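# Lift the weighted bar off its rack and hold it

## Task

Take hold of the weighted bar and raise the whole of it so it sits at least three finger-widths above where it rested on its rack, then keep it motionless in the air, still gripped and touching nothing else. At the end, no motor of either hand may read moving in hand_stopped_by, or the task fails.

## Robot and tools

ROBOT. A humanoid upper body stands on a mount past the table's -x edge, facing about +x. Two arms: left_arm (robot's left, +y side) with a left hand, and right_arm (-y side) with a right hand. Each hand has six motors: little, ring, middle, index, thumb_bend, thumb_turn. Every arm part, hands included, must avoid striking or leaning hard on the other arm; a hard press ends the run. Nothing may be knocked or placed off the table.

WORLD FRAME. Table top is z = 0, +z up, +x away from the robot, table's near edge at x = 0.18 m. Shoulders sit roughly 0.28 m above a pelvis that is 0.01 to 0.14 m above the table, 0.06 m forward, 0.10 m to either side; reach is at most 0.62 m from the shoulder. The body may be slightly rotated or tilted. Reported positions can be off, more so at full stretch.

HAND POINT FRAME. Each hand is steered by a point 0.05 m in front of the palm, where index pad meets thumb tip in a pinch. Its +z runs along the straightened fingers (which extend 0.06 to 0.07 m past it), +y leaves the palm, +x crosses the palm toward the little finger on the right hand and toward the thumb on the left hand. A wrist bracket on the little-finger side sticks 0.03 m beyond the point along +y and 0.11 m across; it can collide.

ROW FORMAT. A row is 28 numbers, each in [-1, 1], always for both arms: left_arm dx, dy, dz, rx, ry, rz, then left_gripper little, ring, middle, index, thumb_bend, thumb_turn, force_limit, speed; then the same 14 for right_arm/right_gripper. dx..rz are an offset (not a pose) in the hand point's own axes, measured from that hand's measured pose at the start of the action (for a call's first action, the last pose reported). 1.0 equals 0.6 m or 180 degrees; rx, ry, rz form one rotation vector. Finger targets are absolute: +1 straight/open, -1 curled shut; thumb_turn +1 beside the palm, -1 across in front of it. A pinch is near index -0.22, thumb_bend -0.75, thumb_turn -0.57. force_limit maps -1..+1 to about 0..10 N at the fingertip (0..15 N for thumb motors) and only stops closing motion. speed maps -1..+1 to nearly zero..full (full travel in 0.6 s). There is no 'no change' value: to keep a hand, repeat its last eight numbers; if none sent yet, use hand_measured plus hand_force_limit and hand_speed.

TOOLS.
- execute_actions(actions): a list of actions; each action is up to 15 rows, one per 1/30 s step; if shorter, the last row fills the remaining steps. Every row is an offset from the action's start pose, not from the previous row. Per step the command is clipped to 70 mm and 16 degrees from the measured pose, so long offsets take several actions. An empty list just returns state and images.
- move(target, speed, blocking): target is one 28-number row as above, offsets from the pose in the latest result showing one; each hand travels a straight path there, all paths finishing together in 0.5 to 10 s. speed is m/s, 0.002 to 0.5 (default 0.25); rotation limited to twice that in rad/s. Paths do not avoid obstacles or the other arm; faster contact and deeper overshoot press harder. blocking=false returns after 0.5 s while motion continues; then use wait or stop before sending anything else.
- wait(seconds): 0 to 10 s, arms hold their last command; returns early if a running move ends.
- stop(): brakes a running move; needs stopping room.
- zoom_image(camera, region): camera is cam_head, cam_high, cam_left_wrist or cam_right_wrist; region [x0, y0, x1, y1] in pixels, at most 504 by 504.
- show_instructions(): displays the reference images.
- finished_scene(scene): ends the current scene (give its number) after the last command has been held; irreversible; the goal must hold at that moment.

RESULTS. Each arm's line gives end_effector_position (m) and end_effector_quat_wxyz in the world frame. 'Hand target' is the pose the controller is currently chasing. HELD in step readings means part of that arm's row was withheld. 'pose unreachable' means a clearance check altered or blocked that arm. A move adds a 'move:' line with its ending (done, off_target, moving, held, fault) and limits (paced = pose clipped; held = steps blocked, after which the arm may surge), plus each hand's distance from its target. Hand fields list six values in motor order: hand_measured (position on the target scale), hand_stopped_by (moving, target, force, stalled, fault), hand_load_n (fingertip load, positive when pushed open). A grip that has been lost appears only as loads dropping to near 0.

GRASPING. With thumb_turn at -1 the hand wraps objects 0.035 to 0.08 m across, the object lying on the wrist side of the hand point; turn the thumb before arriving. A motor moves only when its target changes by at least 0.01, then locks on arrival or at force_limit. If blocked it reads moving until its nominal travel time passes, then stalled, which is why the final check needs all motors settled. Close slowly (speed -0.9 or below) for gentle grips; to squeeze more, raise force_limit and send a target further closed than measured.

CAUTIONS. Joint torque reaching a load limit (22.2 N m, wrist pitch/yaw 4.45 N m, held weight included) halts that arm for 10 s. Motors holding load heat up; MOTOR HOT warns at 90 °C, and at 120 °C the arm goes limp and drops. Avoid drops, slams and hard pushes.

Each tool is called as name(argument=value, ...), one argument or row to a line, values as JSON.

Reference images:

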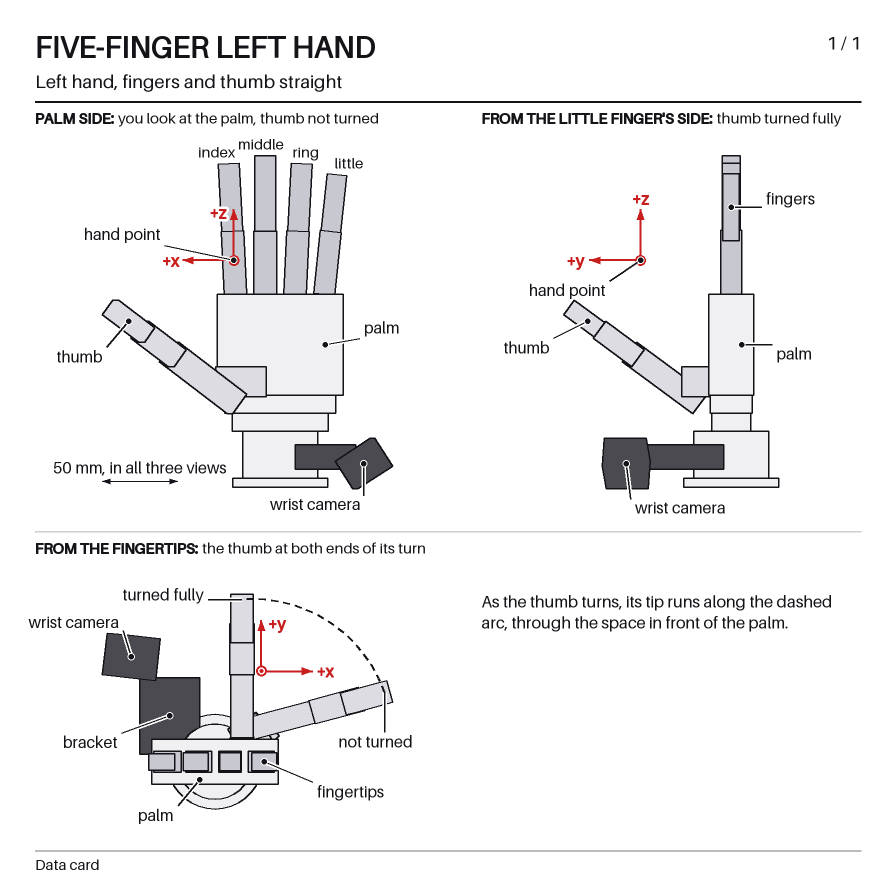

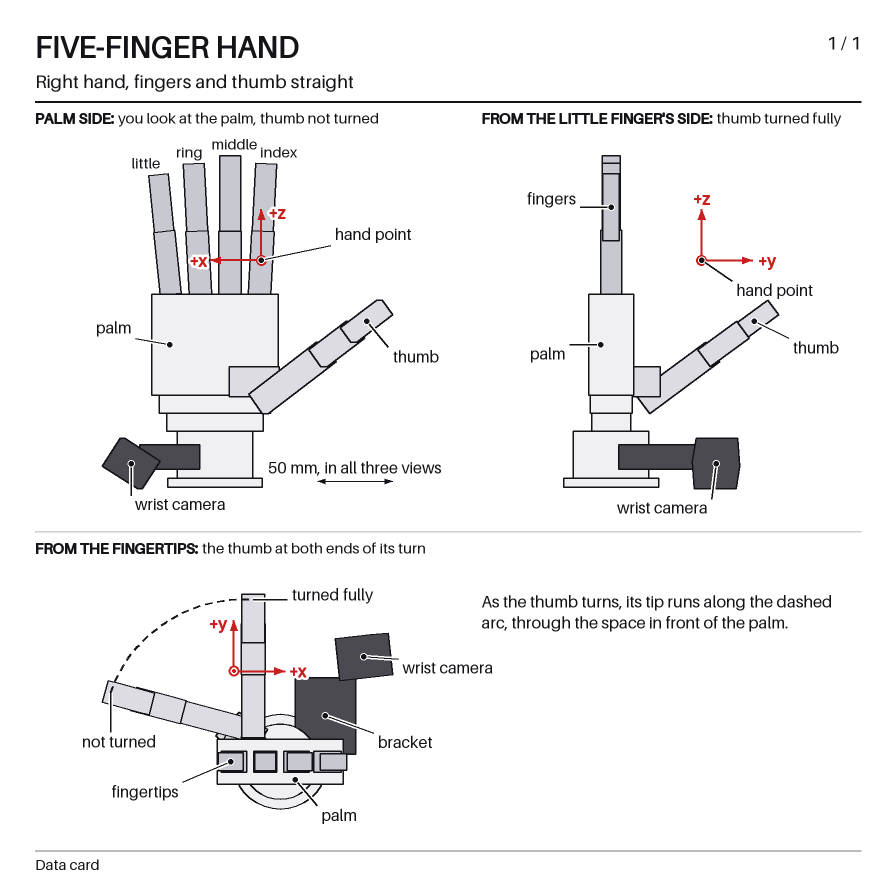

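## Session

execute_actions(
  actions=[],
)

Scene clock: 0.00 s.
left_arm: end_effector_position=(+0.0961, +0.1173, +0.4214) hand_measured=(+1.000, +1.000, +1.000, +1.000, +1.000, +1.000) hand_load_n=(+0.0, +0.0, +0.0, +0.0, +0.0, +0.0) hand_stopped_by=(target, target, target, target, target, target) hand_force_limit=0.00 hand_speed=-0.80 end_effector_quat_wxyz=(+0.013, -0.014, -0.199, +0.980) | right_arm: end_effector_position=(+0.2088, -0.1176, +0.4217) hand_measured=(+1.000, +1.000, +1.000, +1.000, +1.000, +1.000) hand_load_n=(+0.0, +0.0, +0.0, +0.0, +0.0, +0.0) hand_stopped_by=(target, target, target, target, target, target) hand_force_limit=0.00 hand_speed=-0.80 end_effector_quat_wxyz=(+0.974, -0.154, +0.161, +0.048)
Joint positions: left_arm=[ 0.002  0.443  0.377 -0.673 -0.619 -1.047 -0.465] | right_arm=[-0.155 -0.447 -0.235 -0.381  0.563 -0.853  0.358]
Joint velocities: left_arm=[ 0.003  0.    -0.017  0.    -0.015  0.     0.   ] | right_arm=[ 0.    -0.006 -0.002  0.003  0.003  0.     0.   ]
Motor temperatures (°C, as the motors report them): left_arm=[43 38 46 40 40 32 31] | right_arm=[46 42 47 40 41 30 32]
Hand target (left_arm): +0.096, +0.117, +0.421; +0.013, -0.014, -0.199, +0.980
Hand target (right_arm): +0.209, -0.118, +0.422; +0.974, -0.154, +0.161, +0.048

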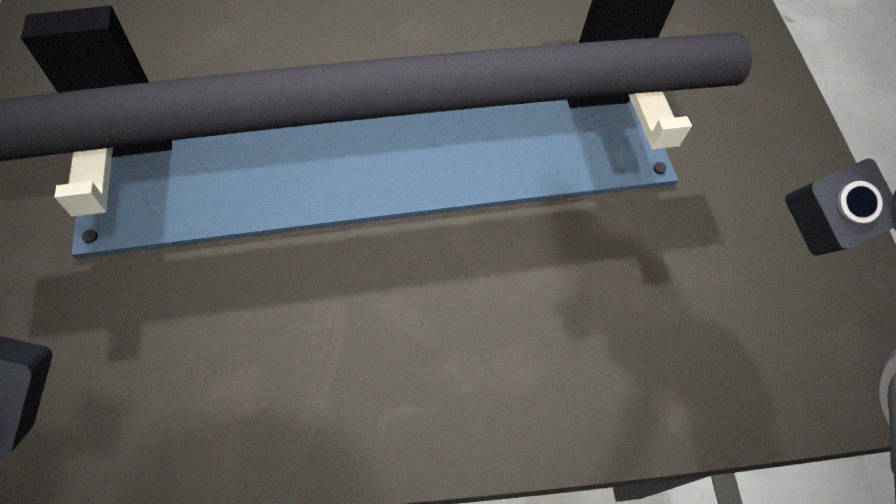

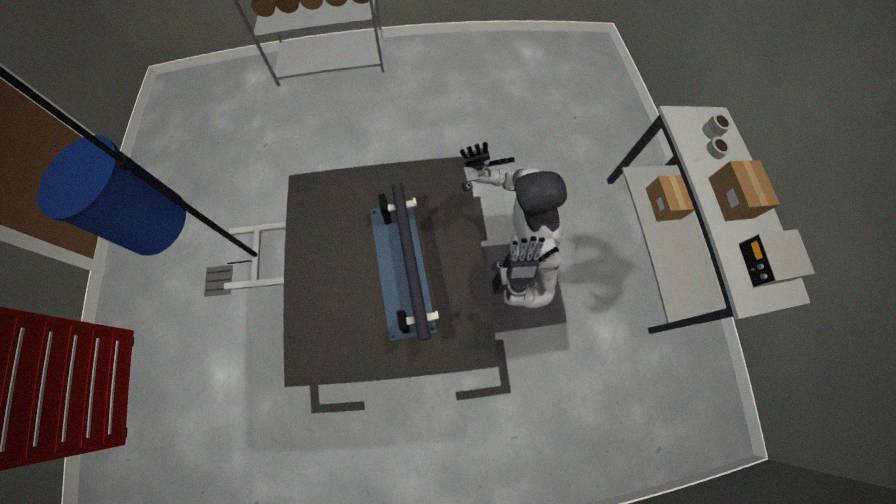

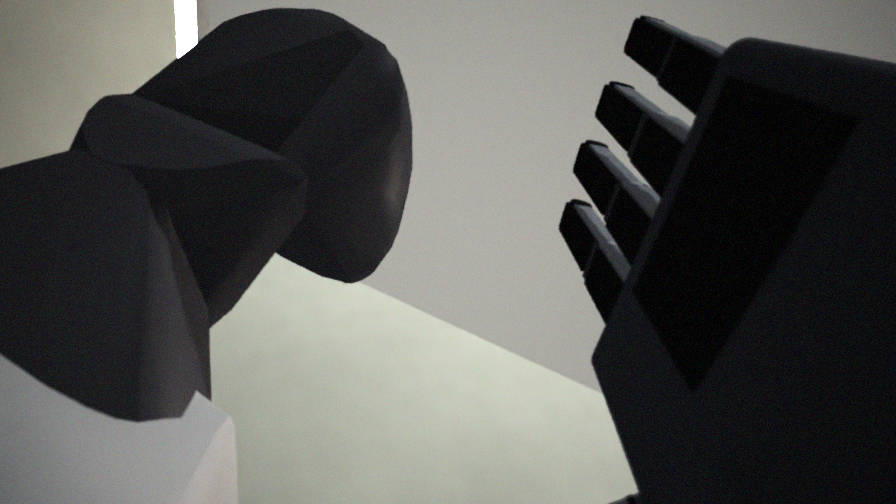

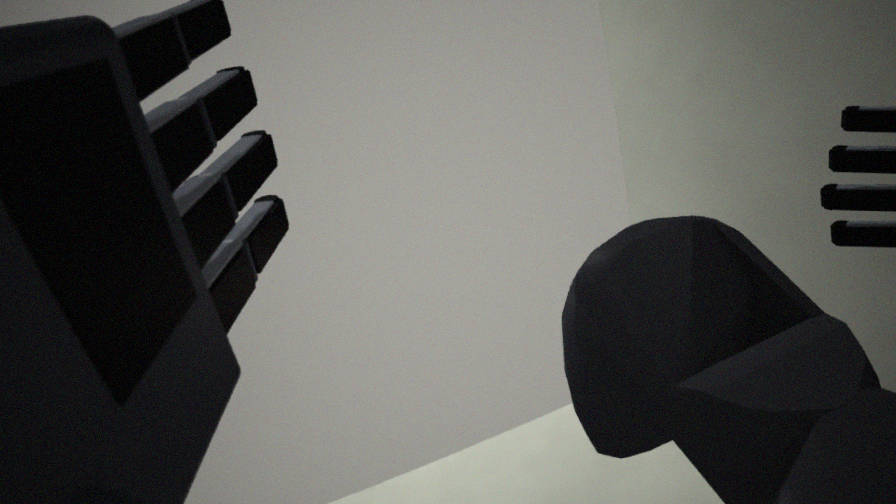

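zoom_image(
  camera="cam_high",
  region=[300, 140, 580, 380],
)

zoom_image(
  camera="cam_head",
  region=[500, 0, 800, 200],
)

Region (300, 140, 580, 380) of cam_high's 896x504 image, scaled by 1.800, with more detail than that image has; it fills the top 432 rows of this view, and the rest is white.

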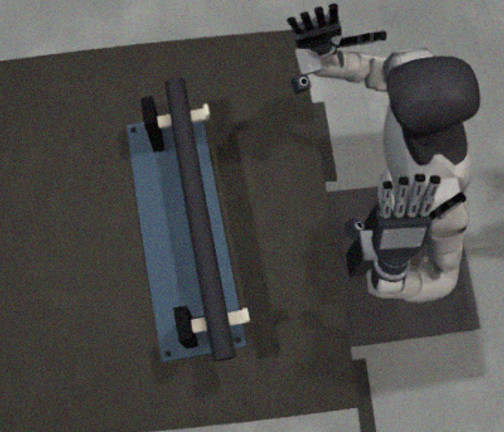

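Region (500, 0, 800, 200) of cam_head's 896x504 image, scaled by 1.680, with more detail than that image has.

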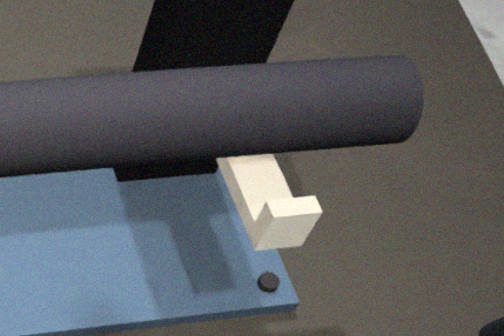

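move(
  target=[-0.466,0.0663,-0.2928,-0.3966,-0.5677,0.184, 1,1,1,1,1,-1,0.5,0.5, 0.396,0.0645,-0.1535,-0.368,0.446,-0.2715, 1,1,1,1,1,-1,0.5,0.5],
  speed=0.15,
)

Scene clock: 61.27 s.
left_arm: end_effector_position=(+0.3752, +0.1181, +0.2410) hand_measured=(+1.000, +1.000, +1.000, +1.000, +1.000, -1.000) hand_load_n=(+0.0, +0.0, +0.0, +0.0, +0.0, +0.0) hand_stopped_by=(target, target, target, target, target, target) hand_force_limit=0.50 hand_speed=0.50 end_effector_quat_wxyz=(-0.335, +0.627, -0.617, +0.337) | right_arm: end_effector_position=(+0.4049, -0.1114, +0.2765) hand_measured=(+1.000, +1.000, +1.000, +1.000, +1.000, -1.000) hand_load_n=(+0.0, +0.0, +0.0, +0.0, +0.0, +0.0) hand_stopped_by=(target, target, target, target, target, target) hand_force_limit=0.50 hand_speed=0.50 end_effector_quat_wxyz=(-0.396, +0.606, -0.578, +0.375)
Joint positions: left_arm=[-1.581  1.217 -1.045 -0.679  0.349  1.362 -1.139] | right_arm=[-1.5   -1.308  0.9   -0.598 -0.088  1.135  0.785]
Joint velocities: left_arm=[ 0.002 -0.015 -0.005  0.011  0.078  0.007 -0.06 ] | right_arm=[0.002 0.003 0.026 0.008 0.011 0.    0.   ]
Motor temperatures (°C, as the motors report them): left_arm=[45 40 47 41 40 33 32] | right_arm=[49 44 48 41 41 31 33]
Hand target (left_arm): +0.376, +0.118, +0.241; -0.336, +0.627, -0.616, +0.337
Hand target (right_arm): +0.406, -0.112, +0.277; -0.396, +0.605, -0.579, +0.377
Off the commanded pose (left_arm): 0.025 m, 6 deg.
Off the commanded pose (right_arm): 0.030 m, 7 deg.
joint sent to its limit (left arm) — the command would take joint 1 (shoulder pitch) past its lower limit, so that joint was sent only as far as its limit.
move: off_target (left_arm, right_arm)
camera_calibration (this result's frames):
cam_left_wrist: T_world_to_cam=[[0.546607, 0.181667, 0.817446, -0.425263], [-0.329503, -0.850774, 0.409404, 0.13147], [0.769837, -0.493134, -0.40518, 0.000681885], [0, 0, 0, 1]] pos_world=[0.275247, 0.189444, 0.294081]
cam_right_wrist: T_world_to_cam=[[-0.427457, 0.0590776, -0.902103, 0.425131], [-0.473174, 0.835644, 0.278937, 0.213628], [0.770316, 0.546085, -0.329248, -0.031798], [0, 0, 0, 1]] pos_world=[0.307303, -0.186268, 0.313454]

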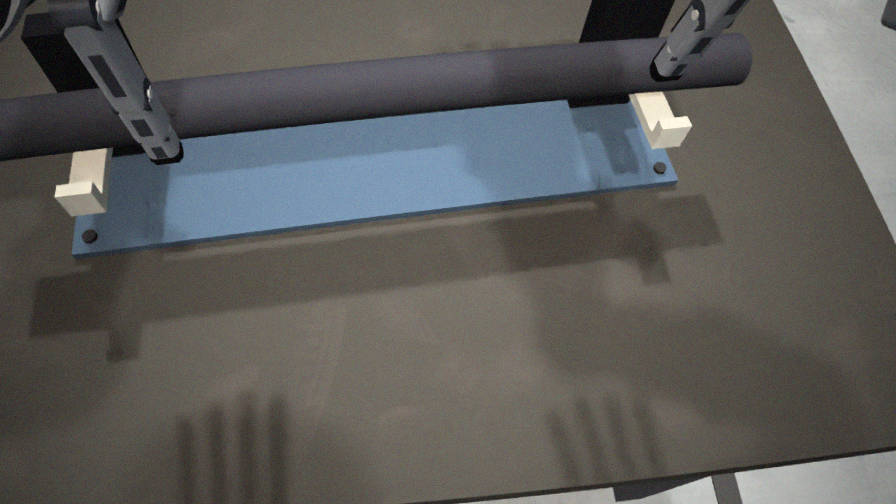

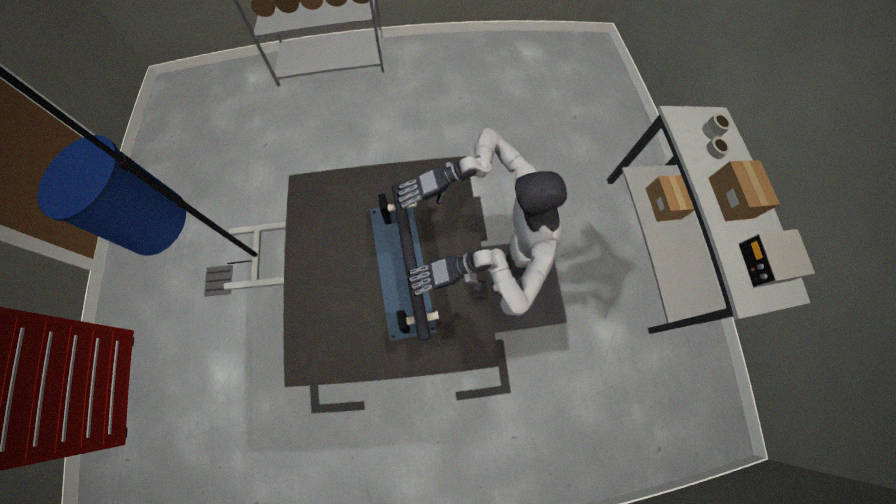

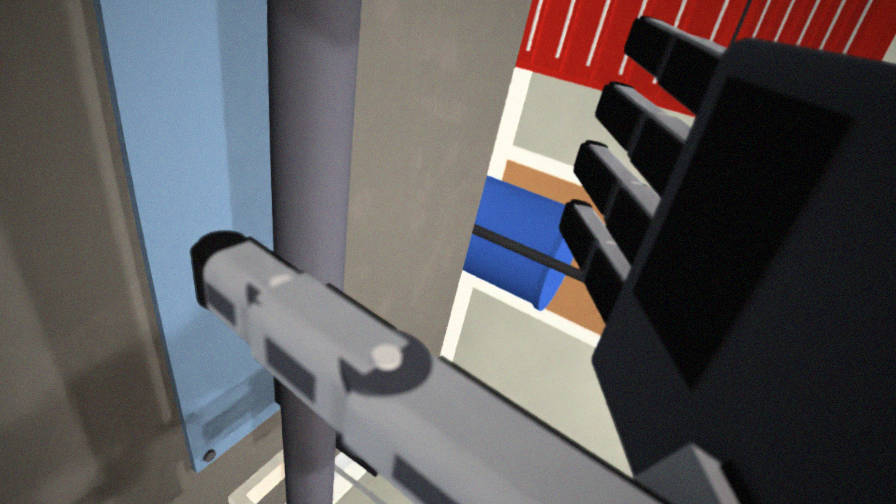

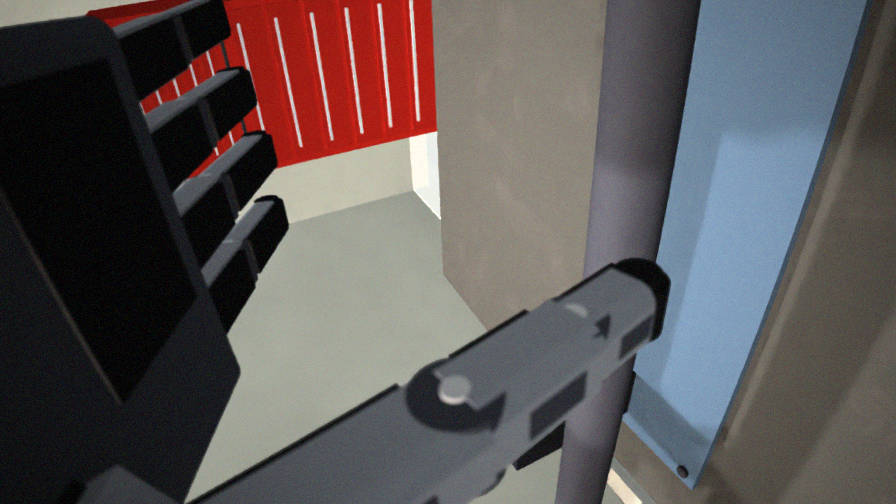

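move(
  target=[-0.002,-0.0157,0.179,0.018,-0.0255,-0.012, 1,1,1,1,1,-1,0.5,0.5, -0.0768,0.0665,0.2065,-0.034,-0.0137,-0.008, 1,1,1,1,1,-1,0.5,0.5],
  speed=0.15,
)

Scene clock: 84.97 s.
left_arm: end_effector_position=(+0.4715, +0.1219, +0.1909) hand_measured=(+1.000, +1.000, +1.000, +1.000, +1.000, -1.000) hand_load_n=(+0.0, +0.0, +0.0, +0.0, +0.0, +0.0) hand_stopped_by=(target, target, target, target, target, target) hand_force_limit=0.50 hand_speed=0.50 end_effector_quat_wxyz=(-0.365, +0.647, -0.578, +0.337) | right_arm: end_effector_position=(+0.4916, -0.0590, +0.1813) hand_measured=(+1.000, +1.000, +1.000, +1.000, +1.000, -1.000) hand_load_n=(+0.0, +0.0, +0.0, +0.0, +0.0, +0.0) hand_stopped_by=(target, target, target, target, target, target) hand_force_limit=0.50 hand_speed=0.50 end_effector_quat_wxyz=(-0.360, +0.649, -0.575, +0.344)
Joint positions: left_arm=[-1.427  0.887 -1.032 -0.044  0.357  1.069 -0.786] | right_arm=[-1.511 -0.739  1.123  0.231 -0.185  0.764  0.599]
Joint velocities: left_arm=[-0.011 -0.002  0.008 -0.008  0.006  0.     0.   ] | right_arm=[ 0.011  0.008  0.    -0.011  0.     0.     0.   ]
Motor temperatures (°C, as the motors report them): left_arm=[54 39 48 40 40 32 33] | right_arm=[54 43 49 41 41 31 34]
Hand target (left_arm): +0.472, +0.121, +0.191; -0.364, +0.647, -0.578, +0.338
Hand target (right_arm): +0.492, -0.059, +0.182; -0.360, +0.650, -0.574, +0.345
Off the commanded pose (left_arm): 0.003 m, 1 deg.
Off the commanded pose (right_arm): 0.012 m, 2 deg.
move: off_target (right_arm)
camera_calibration (this result's frames):
cam_left_wrist: T_world_to_cam=[[0.484842, 0.232923, 0.843015, -0.419689], [-0.268238, -0.877831, 0.396813, 0.163757], [0.832452, -0.41852, -0.363131, -0.138495], [0, 0, 0, 1]] pos_world=[0.362699, 0.183543, 0.238531]
cam_right_wrist: T_world_to_cam=[[-0.526293, -0.00383836, -0.850295, 0.408687], [-0.483025, 0.824327, 0.295249, 0.238571], [0.699787, 0.566101, -0.435691, -0.103436], [0, 0, 0, 1]] pos_world=[0.402708, -0.136537, 0.232001]

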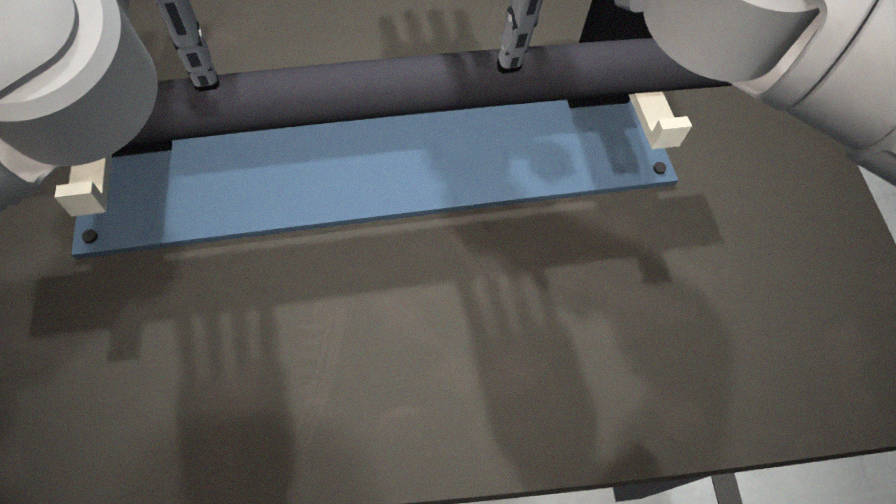

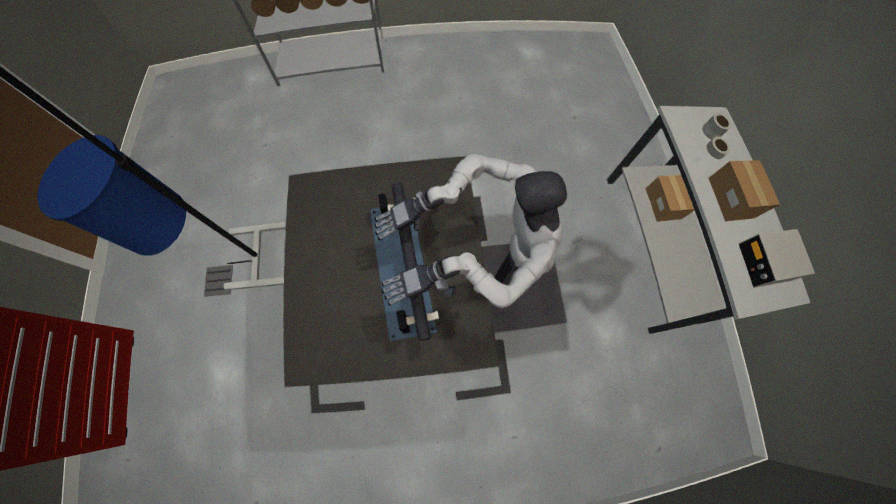

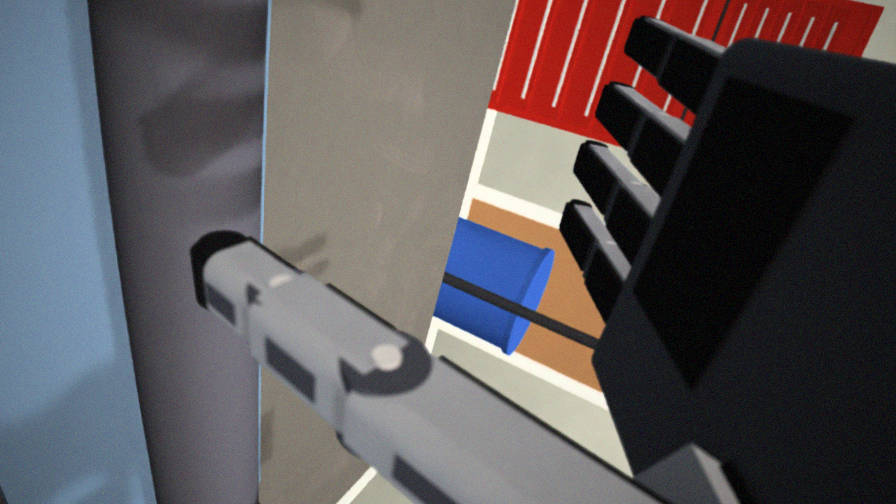

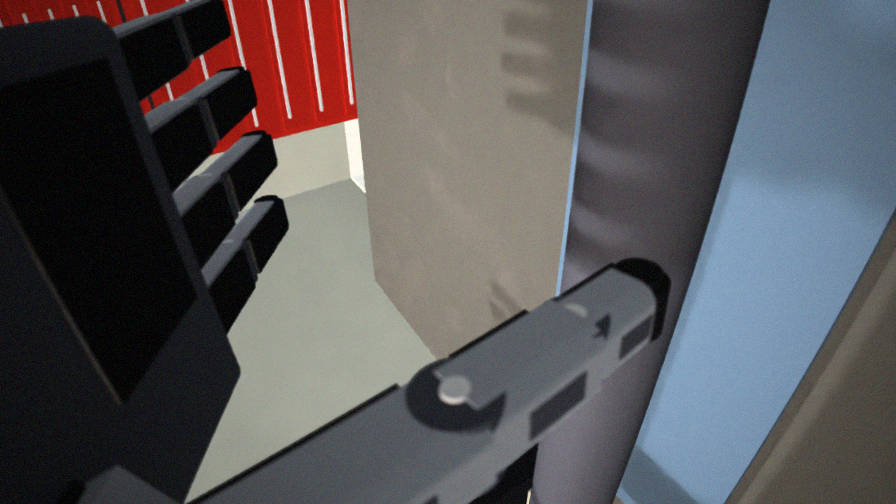

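move(
  target=[0,0.1167,0.0275,0,0,0, 1,1,1,1,1,-1,0.5,0.5, 0,0.089,0.0417,0,0,0, 1,1,1,1,1,-1,0.5,0.5],
  speed=0.06,
)

Scene clock: 104.37 s.
left_arm: end_effector_position=(+0.4520, +0.1199, +0.1211) hand_measured=(+1.000, +1.000, +1.000, +1.000, +1.000, -1.000) hand_load_n=(+0.0, +0.0, +0.0, +0.0, +0.0, +0.0) hand_stopped_by=(target, target, target, target, target, target) hand_force_limit=0.50 hand_speed=0.50 end_effector_quat_wxyz=(-0.362, +0.652, -0.574, +0.337) | right_arm: end_effector_position=(+0.4830, -0.0611, +0.1217) hand_measured=(+1.000, +1.000, +1.000, +1.000, +1.000, -1.000) hand_load_n=(+0.0, +0.0, +0.0, +0.0, +0.0, +0.0) hand_stopped_by=(target, target, target, target, target, target) hand_force_limit=0.50 hand_speed=0.50 end_effector_quat_wxyz=(-0.357, +0.653, -0.573, +0.345)
Joint positions: left_arm=[-1.171  0.842 -1.027 -0.147  0.358  1.148 -0.554] | right_arm=[-1.35  -0.693  1.157  0.227 -0.192  0.77   0.424]
Joint velocities: left_arm=[-0.003  0.006 -0.006 -0.002  0.009  0.     0.006] | right_arm=[ 0.018  0.006 -0.002  0.008 -0.002  0.    -0.004]
Motor temperatures (°C, as the motors report them): left_arm=[62 39 49 40 40 32 33] | right_arm=[61 43 49 41 41 31 34]
Hand target (left_arm): +0.453, +0.119, +0.123; -0.363, +0.651, -0.573, +0.340
Hand target (right_arm): +0.484, -0.061, +0.122; -0.357, +0.654, -0.570, +0.346
Off the commanded pose (left_arm): 0.002 m, 1 deg.
Off the commanded pose (right_arm): 0.004 m, 1 deg.
move: off_target (right_arm)
camera_calibration (this result's frames):
cam_left_wrist: T_world_to_cam=[[0.487027, 0.246111, 0.837994, -0.352837], [-0.259335, -0.875453, 0.407833, 0.178773], [0.833996, -0.415947, -0.362544, -0.14951], [0, 0, 0, 1]] pos_world=[0.342895, 0.181156, 0.168562]
cam_right_wrist: T_world_to_cam=[[-0.528749, -0.0139297, -0.848664, 0.353889], [-0.486106, 0.824616, 0.289326, 0.256039], [0.695792, 0.565521, -0.442786, -0.119428], [0, 0, 0, 1]] pos_world=[0.394678, -0.138665, 0.173373]

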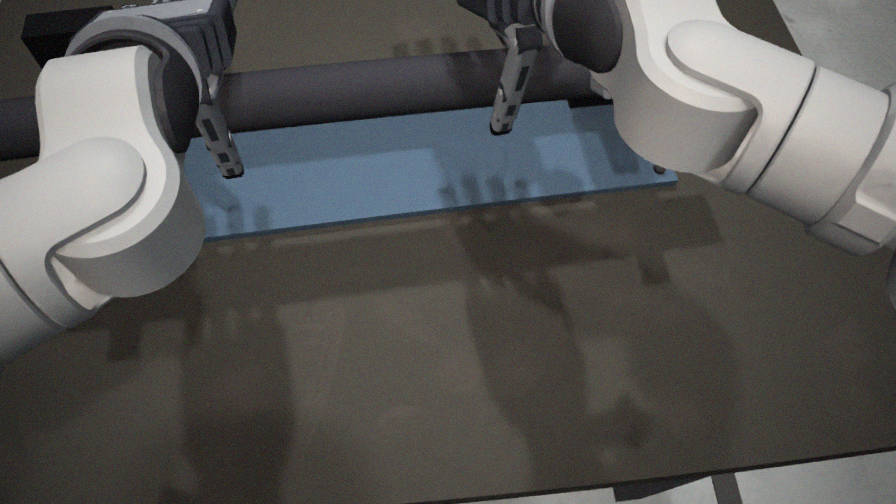

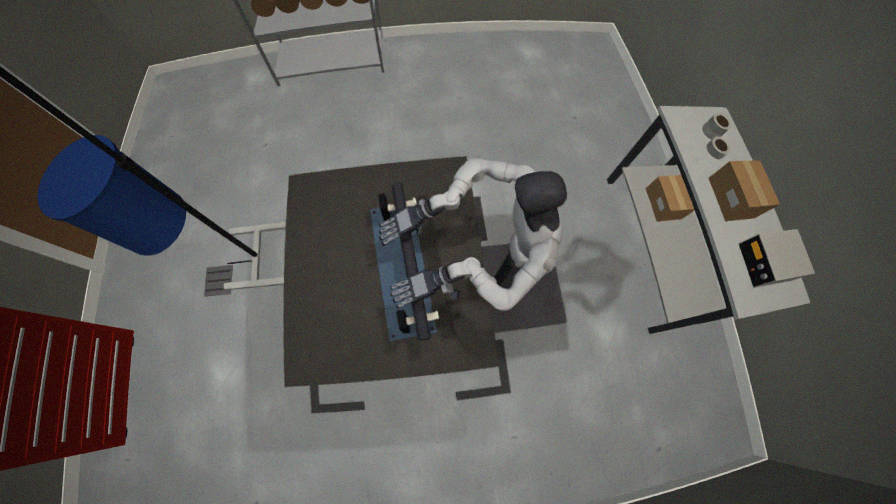

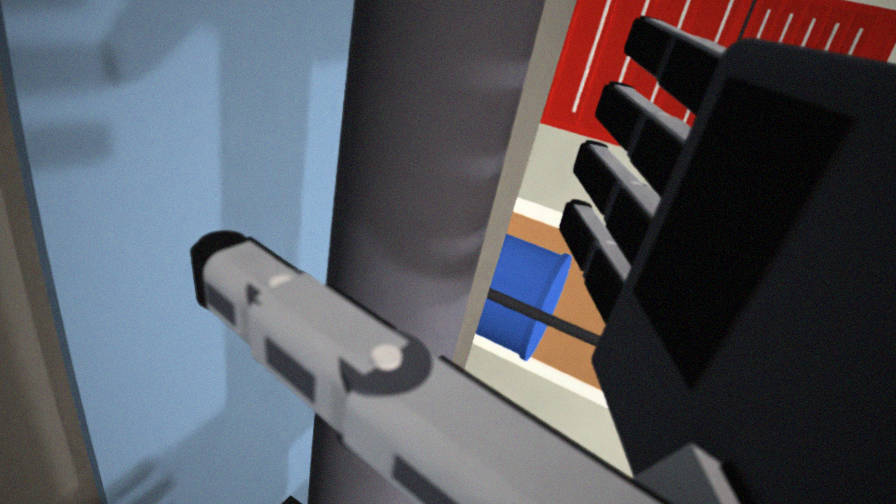

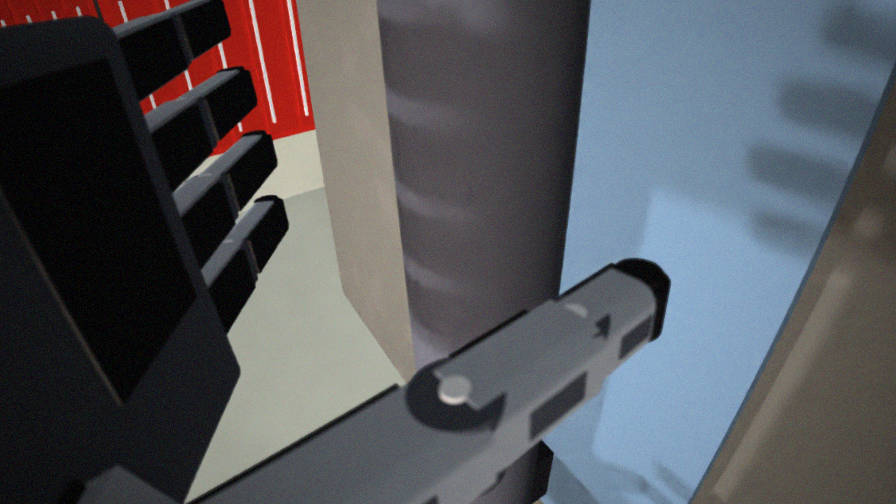

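move(
  target=[0,0.05,0.02,0,0,0, 1,1,1,1,1,-1,0.5,0.5, 0,0.05,0.02,0,0,0, 1,1,1,1,1,-1,0.5,0.5],
  speed=0.04,
)

Scene clock: 107.33 s.
left_arm: end_effector_position=(+0.4476, +0.1201, +0.0892) hand_measured=(+1.000, +1.000, +1.000, +1.000, +1.000, -1.000) hand_load_n=(+0.0, +0.0, +0.0, +0.0, +0.0, +0.0) hand_stopped_by=(target, target, target, target, target, target) hand_force_limit=0.50 hand_speed=0.50 end_effector_quat_wxyz=(-0.362, +0.654, -0.572, +0.337) | right_arm: end_effector_position=(+0.4762, -0.0627, +0.0896) hand_measured=(+1.000, +1.000, +1.000, +1.000, +1.000, -1.000) hand_load_n=(+0.0, +0.0, +0.0, +0.0, +0.0, +0.0) hand_stopped_by=(target, target, target, target, target, target) hand_force_limit=0.50 hand_speed=0.50 end_effector_quat_wxyz=(-0.355, +0.654, -0.572, +0.344)
Joint positions: left_arm=[-1.066  0.794 -1.018 -0.104  0.358  1.119 -0.439] | right_arm=[-1.268 -0.661  1.179  0.251 -0.192  0.758  0.327]
Joint velocities: left_arm=[ 0.011 -0.005 -0.012  0.009 -0.011  0.     0.   ] | right_arm=[ 0.015 -0.011  0.012  0.002  0.015  0.    -0.003]
Motor temperatures (°C, as the motors report them): left_arm=[62 39 49 40 40 32 34] | right_arm=[61 43 49 41 41 31 34]
Hand target (left_arm): +0.448, +0.119, +0.089; -0.361, +0.654, -0.572, +0.338
Hand target (right_arm): +0.477, -0.062, +0.090; -0.356, +0.655, -0.570, +0.345
Off the commanded pose (left_arm): 0.002 m, 0 deg.
Off the commanded pose (right_arm): 0.002 m, 0 deg.
move: done
camera_calibration (this result's frames):
cam_left_wrist: T_world_to_cam=[[0.486519, 0.250947, 0.836854, -0.324295], [-0.254226, -0.875748, 0.410408, 0.188331], [0.835864, -0.412421, -0.362271, -0.15866], [0, 0, 0, 1]] pos_world=[0.338273, 0.180877, 0.136617]
cam_right_wrist: T_world_to_cam=[[-0.531195, -0.0178364, -0.847062, 0.323816], [-0.48673, 0.82476, 0.287863, 0.263728], [0.693488, 0.565202, -0.44679, -0.126538], [0, 0, 0, 1]] pos_world=[0.388126, -0.140217, 0.141839]

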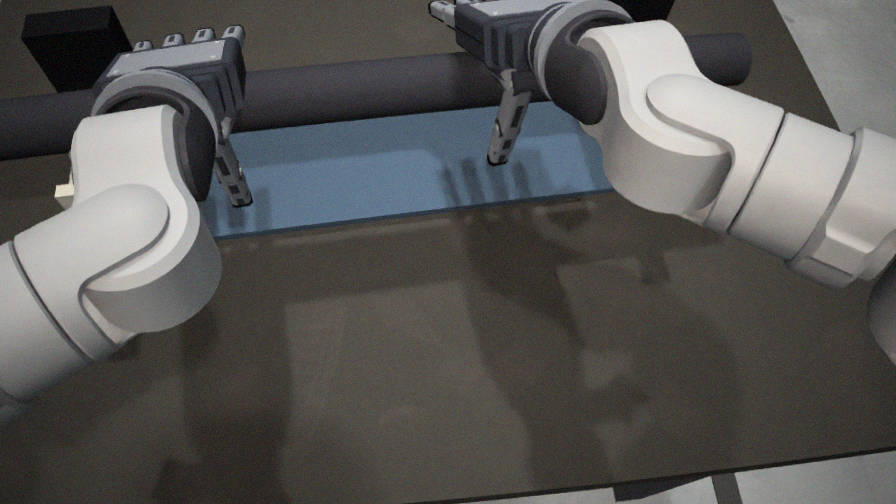

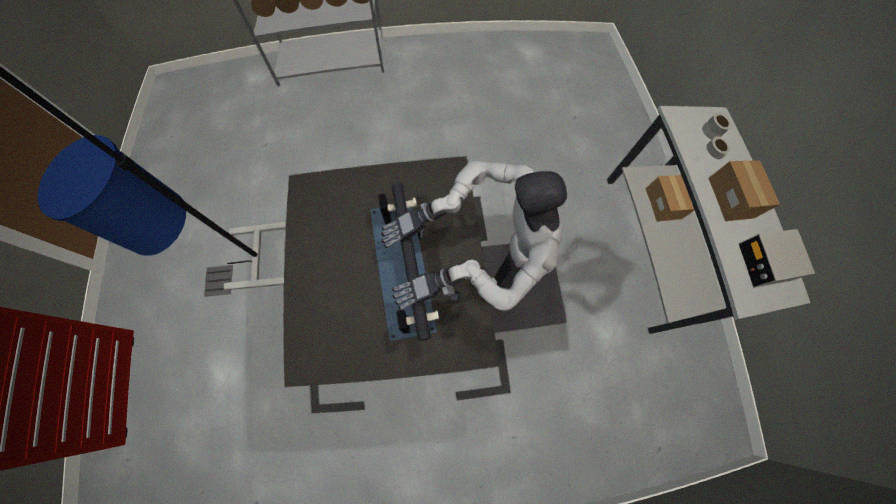

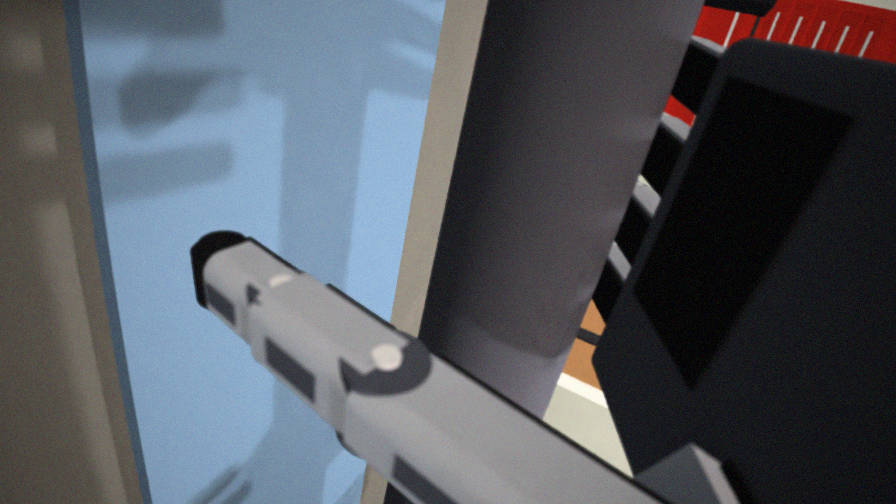

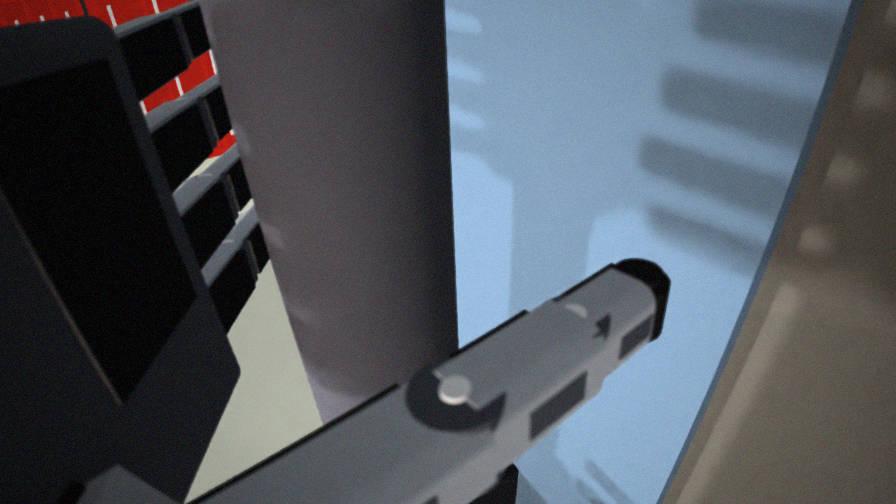

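move(
  target=[0,0.003,0.05,0,0,0, 1,1,1,1,1,-1,0.5,0.5, 0,0.02,0.05,0,0,0, 1,1,1,1,1,-1,0.5,0.5],
  speed=0.03,
)

Scene clock: 110.43 s.
left_arm: end_effector_position=(+0.4740, +0.1253, +0.0748) hand_measured=(+1.000, +1.000, +1.000, +1.000, +1.000, -1.000) hand_load_n=(+0.0, +0.0, +0.0, +0.0, +0.0, +0.0) hand_stopped_by=(target, target, target, target, target, target) hand_force_limit=0.50 hand_speed=0.50 end_effector_quat_wxyz=(-0.366, +0.653, -0.571, +0.338) | right_arm: end_effector_position=(+0.4946, -0.0615, +0.0653) hand_measured=(+1.000, +1.000, +1.000, +1.000, +1.000, -1.000) hand_load_n=(+0.0, +0.0, +0.0, +0.0, +0.0, +0.0) hand_stopped_by=(target, target, target, target, target, target) hand_force_limit=0.50 hand_speed=0.50 end_effector_quat_wxyz=(-0.354, +0.655, -0.571, +0.346)
Joint positions: left_arm=[-1.08   0.704 -0.982  0.174  0.354  0.925 -0.378] | right_arm=[-1.272 -0.523  1.186  0.577 -0.192  0.57   0.251]
Joint velocities: left_arm=[ 0.011  0.003  0.006  0.002  0.    -0.004  0.   ] | right_arm=[ 0.011  0.005 -0.009  0.003  0.006 -0.007  0.   ]
Motor temperatures (°C, as the motors report them): left_arm=[62 39 49 40 40 32 34] | right_arm=[62 43 49 41 41 31 34]
Hand target (left_arm): +0.472, +0.123, +0.072; -0.361, +0.655, -0.572, +0.337
Hand target (right_arm): +0.493, -0.061, +0.063; -0.352, +0.658, -0.570, +0.345
Off the commanded pose (left_arm): 0.004 m, 1 deg.
Off the commanded pose (right_arm): 0.002 m, 0 deg.
move: off_target (left_arm)
camera_calibration (this result's frames):
cam_left_wrist: T_world_to_cam=[[0.479062, 0.248469, 0.84188, -0.322839], [-0.25485, -0.878417, 0.404272, 0.206634], [0.839971, -0.408224, -0.357494, -0.186603], [0, 0, 0, 1]] pos_world=[0.364061, 0.185551, 0.121546]
cam_right_wrist: T_world_to_cam=[[-0.529773, -0.0219127, -0.847856, 0.312092], [-0.487459, 0.82593, 0.283237, 0.27945], [0.694064, 0.563346, -0.448237, -0.151222], [0, 0, 0, 1]] pos_world=[0.406516, -0.138777, 0.117676]

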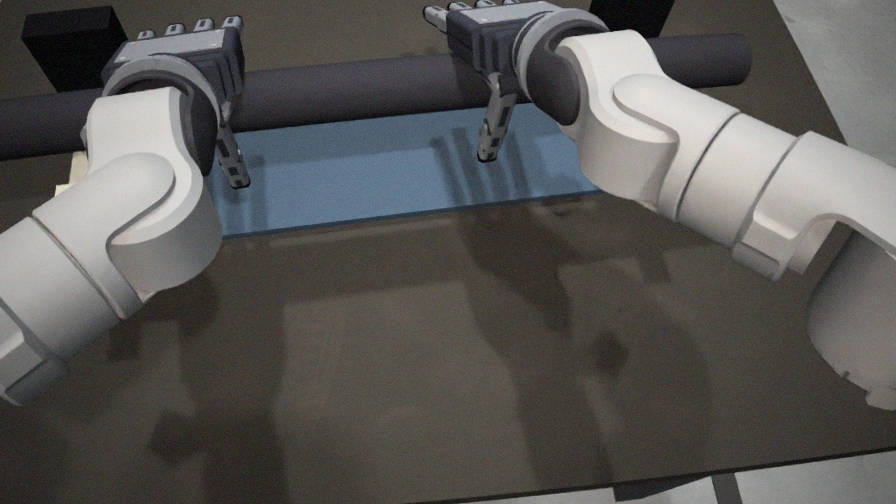

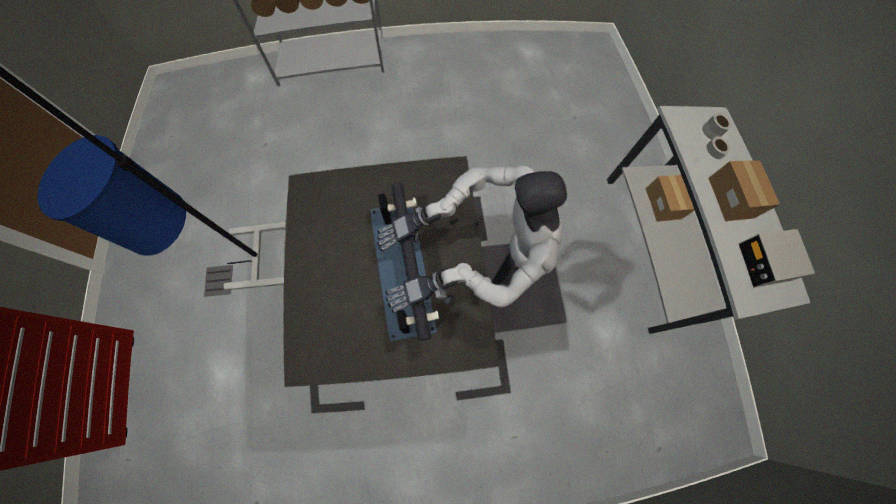

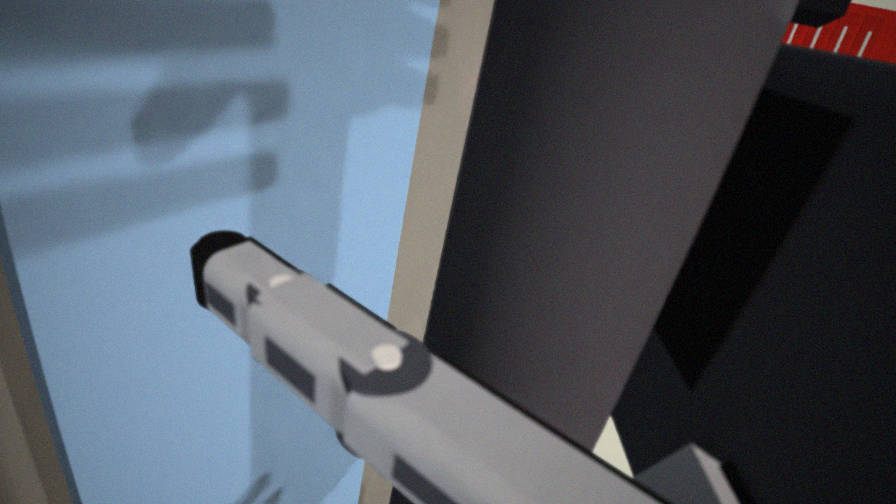

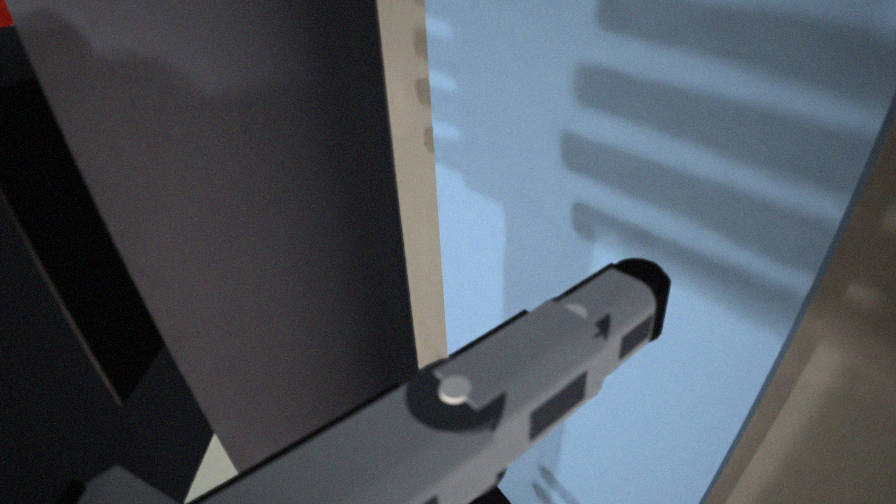

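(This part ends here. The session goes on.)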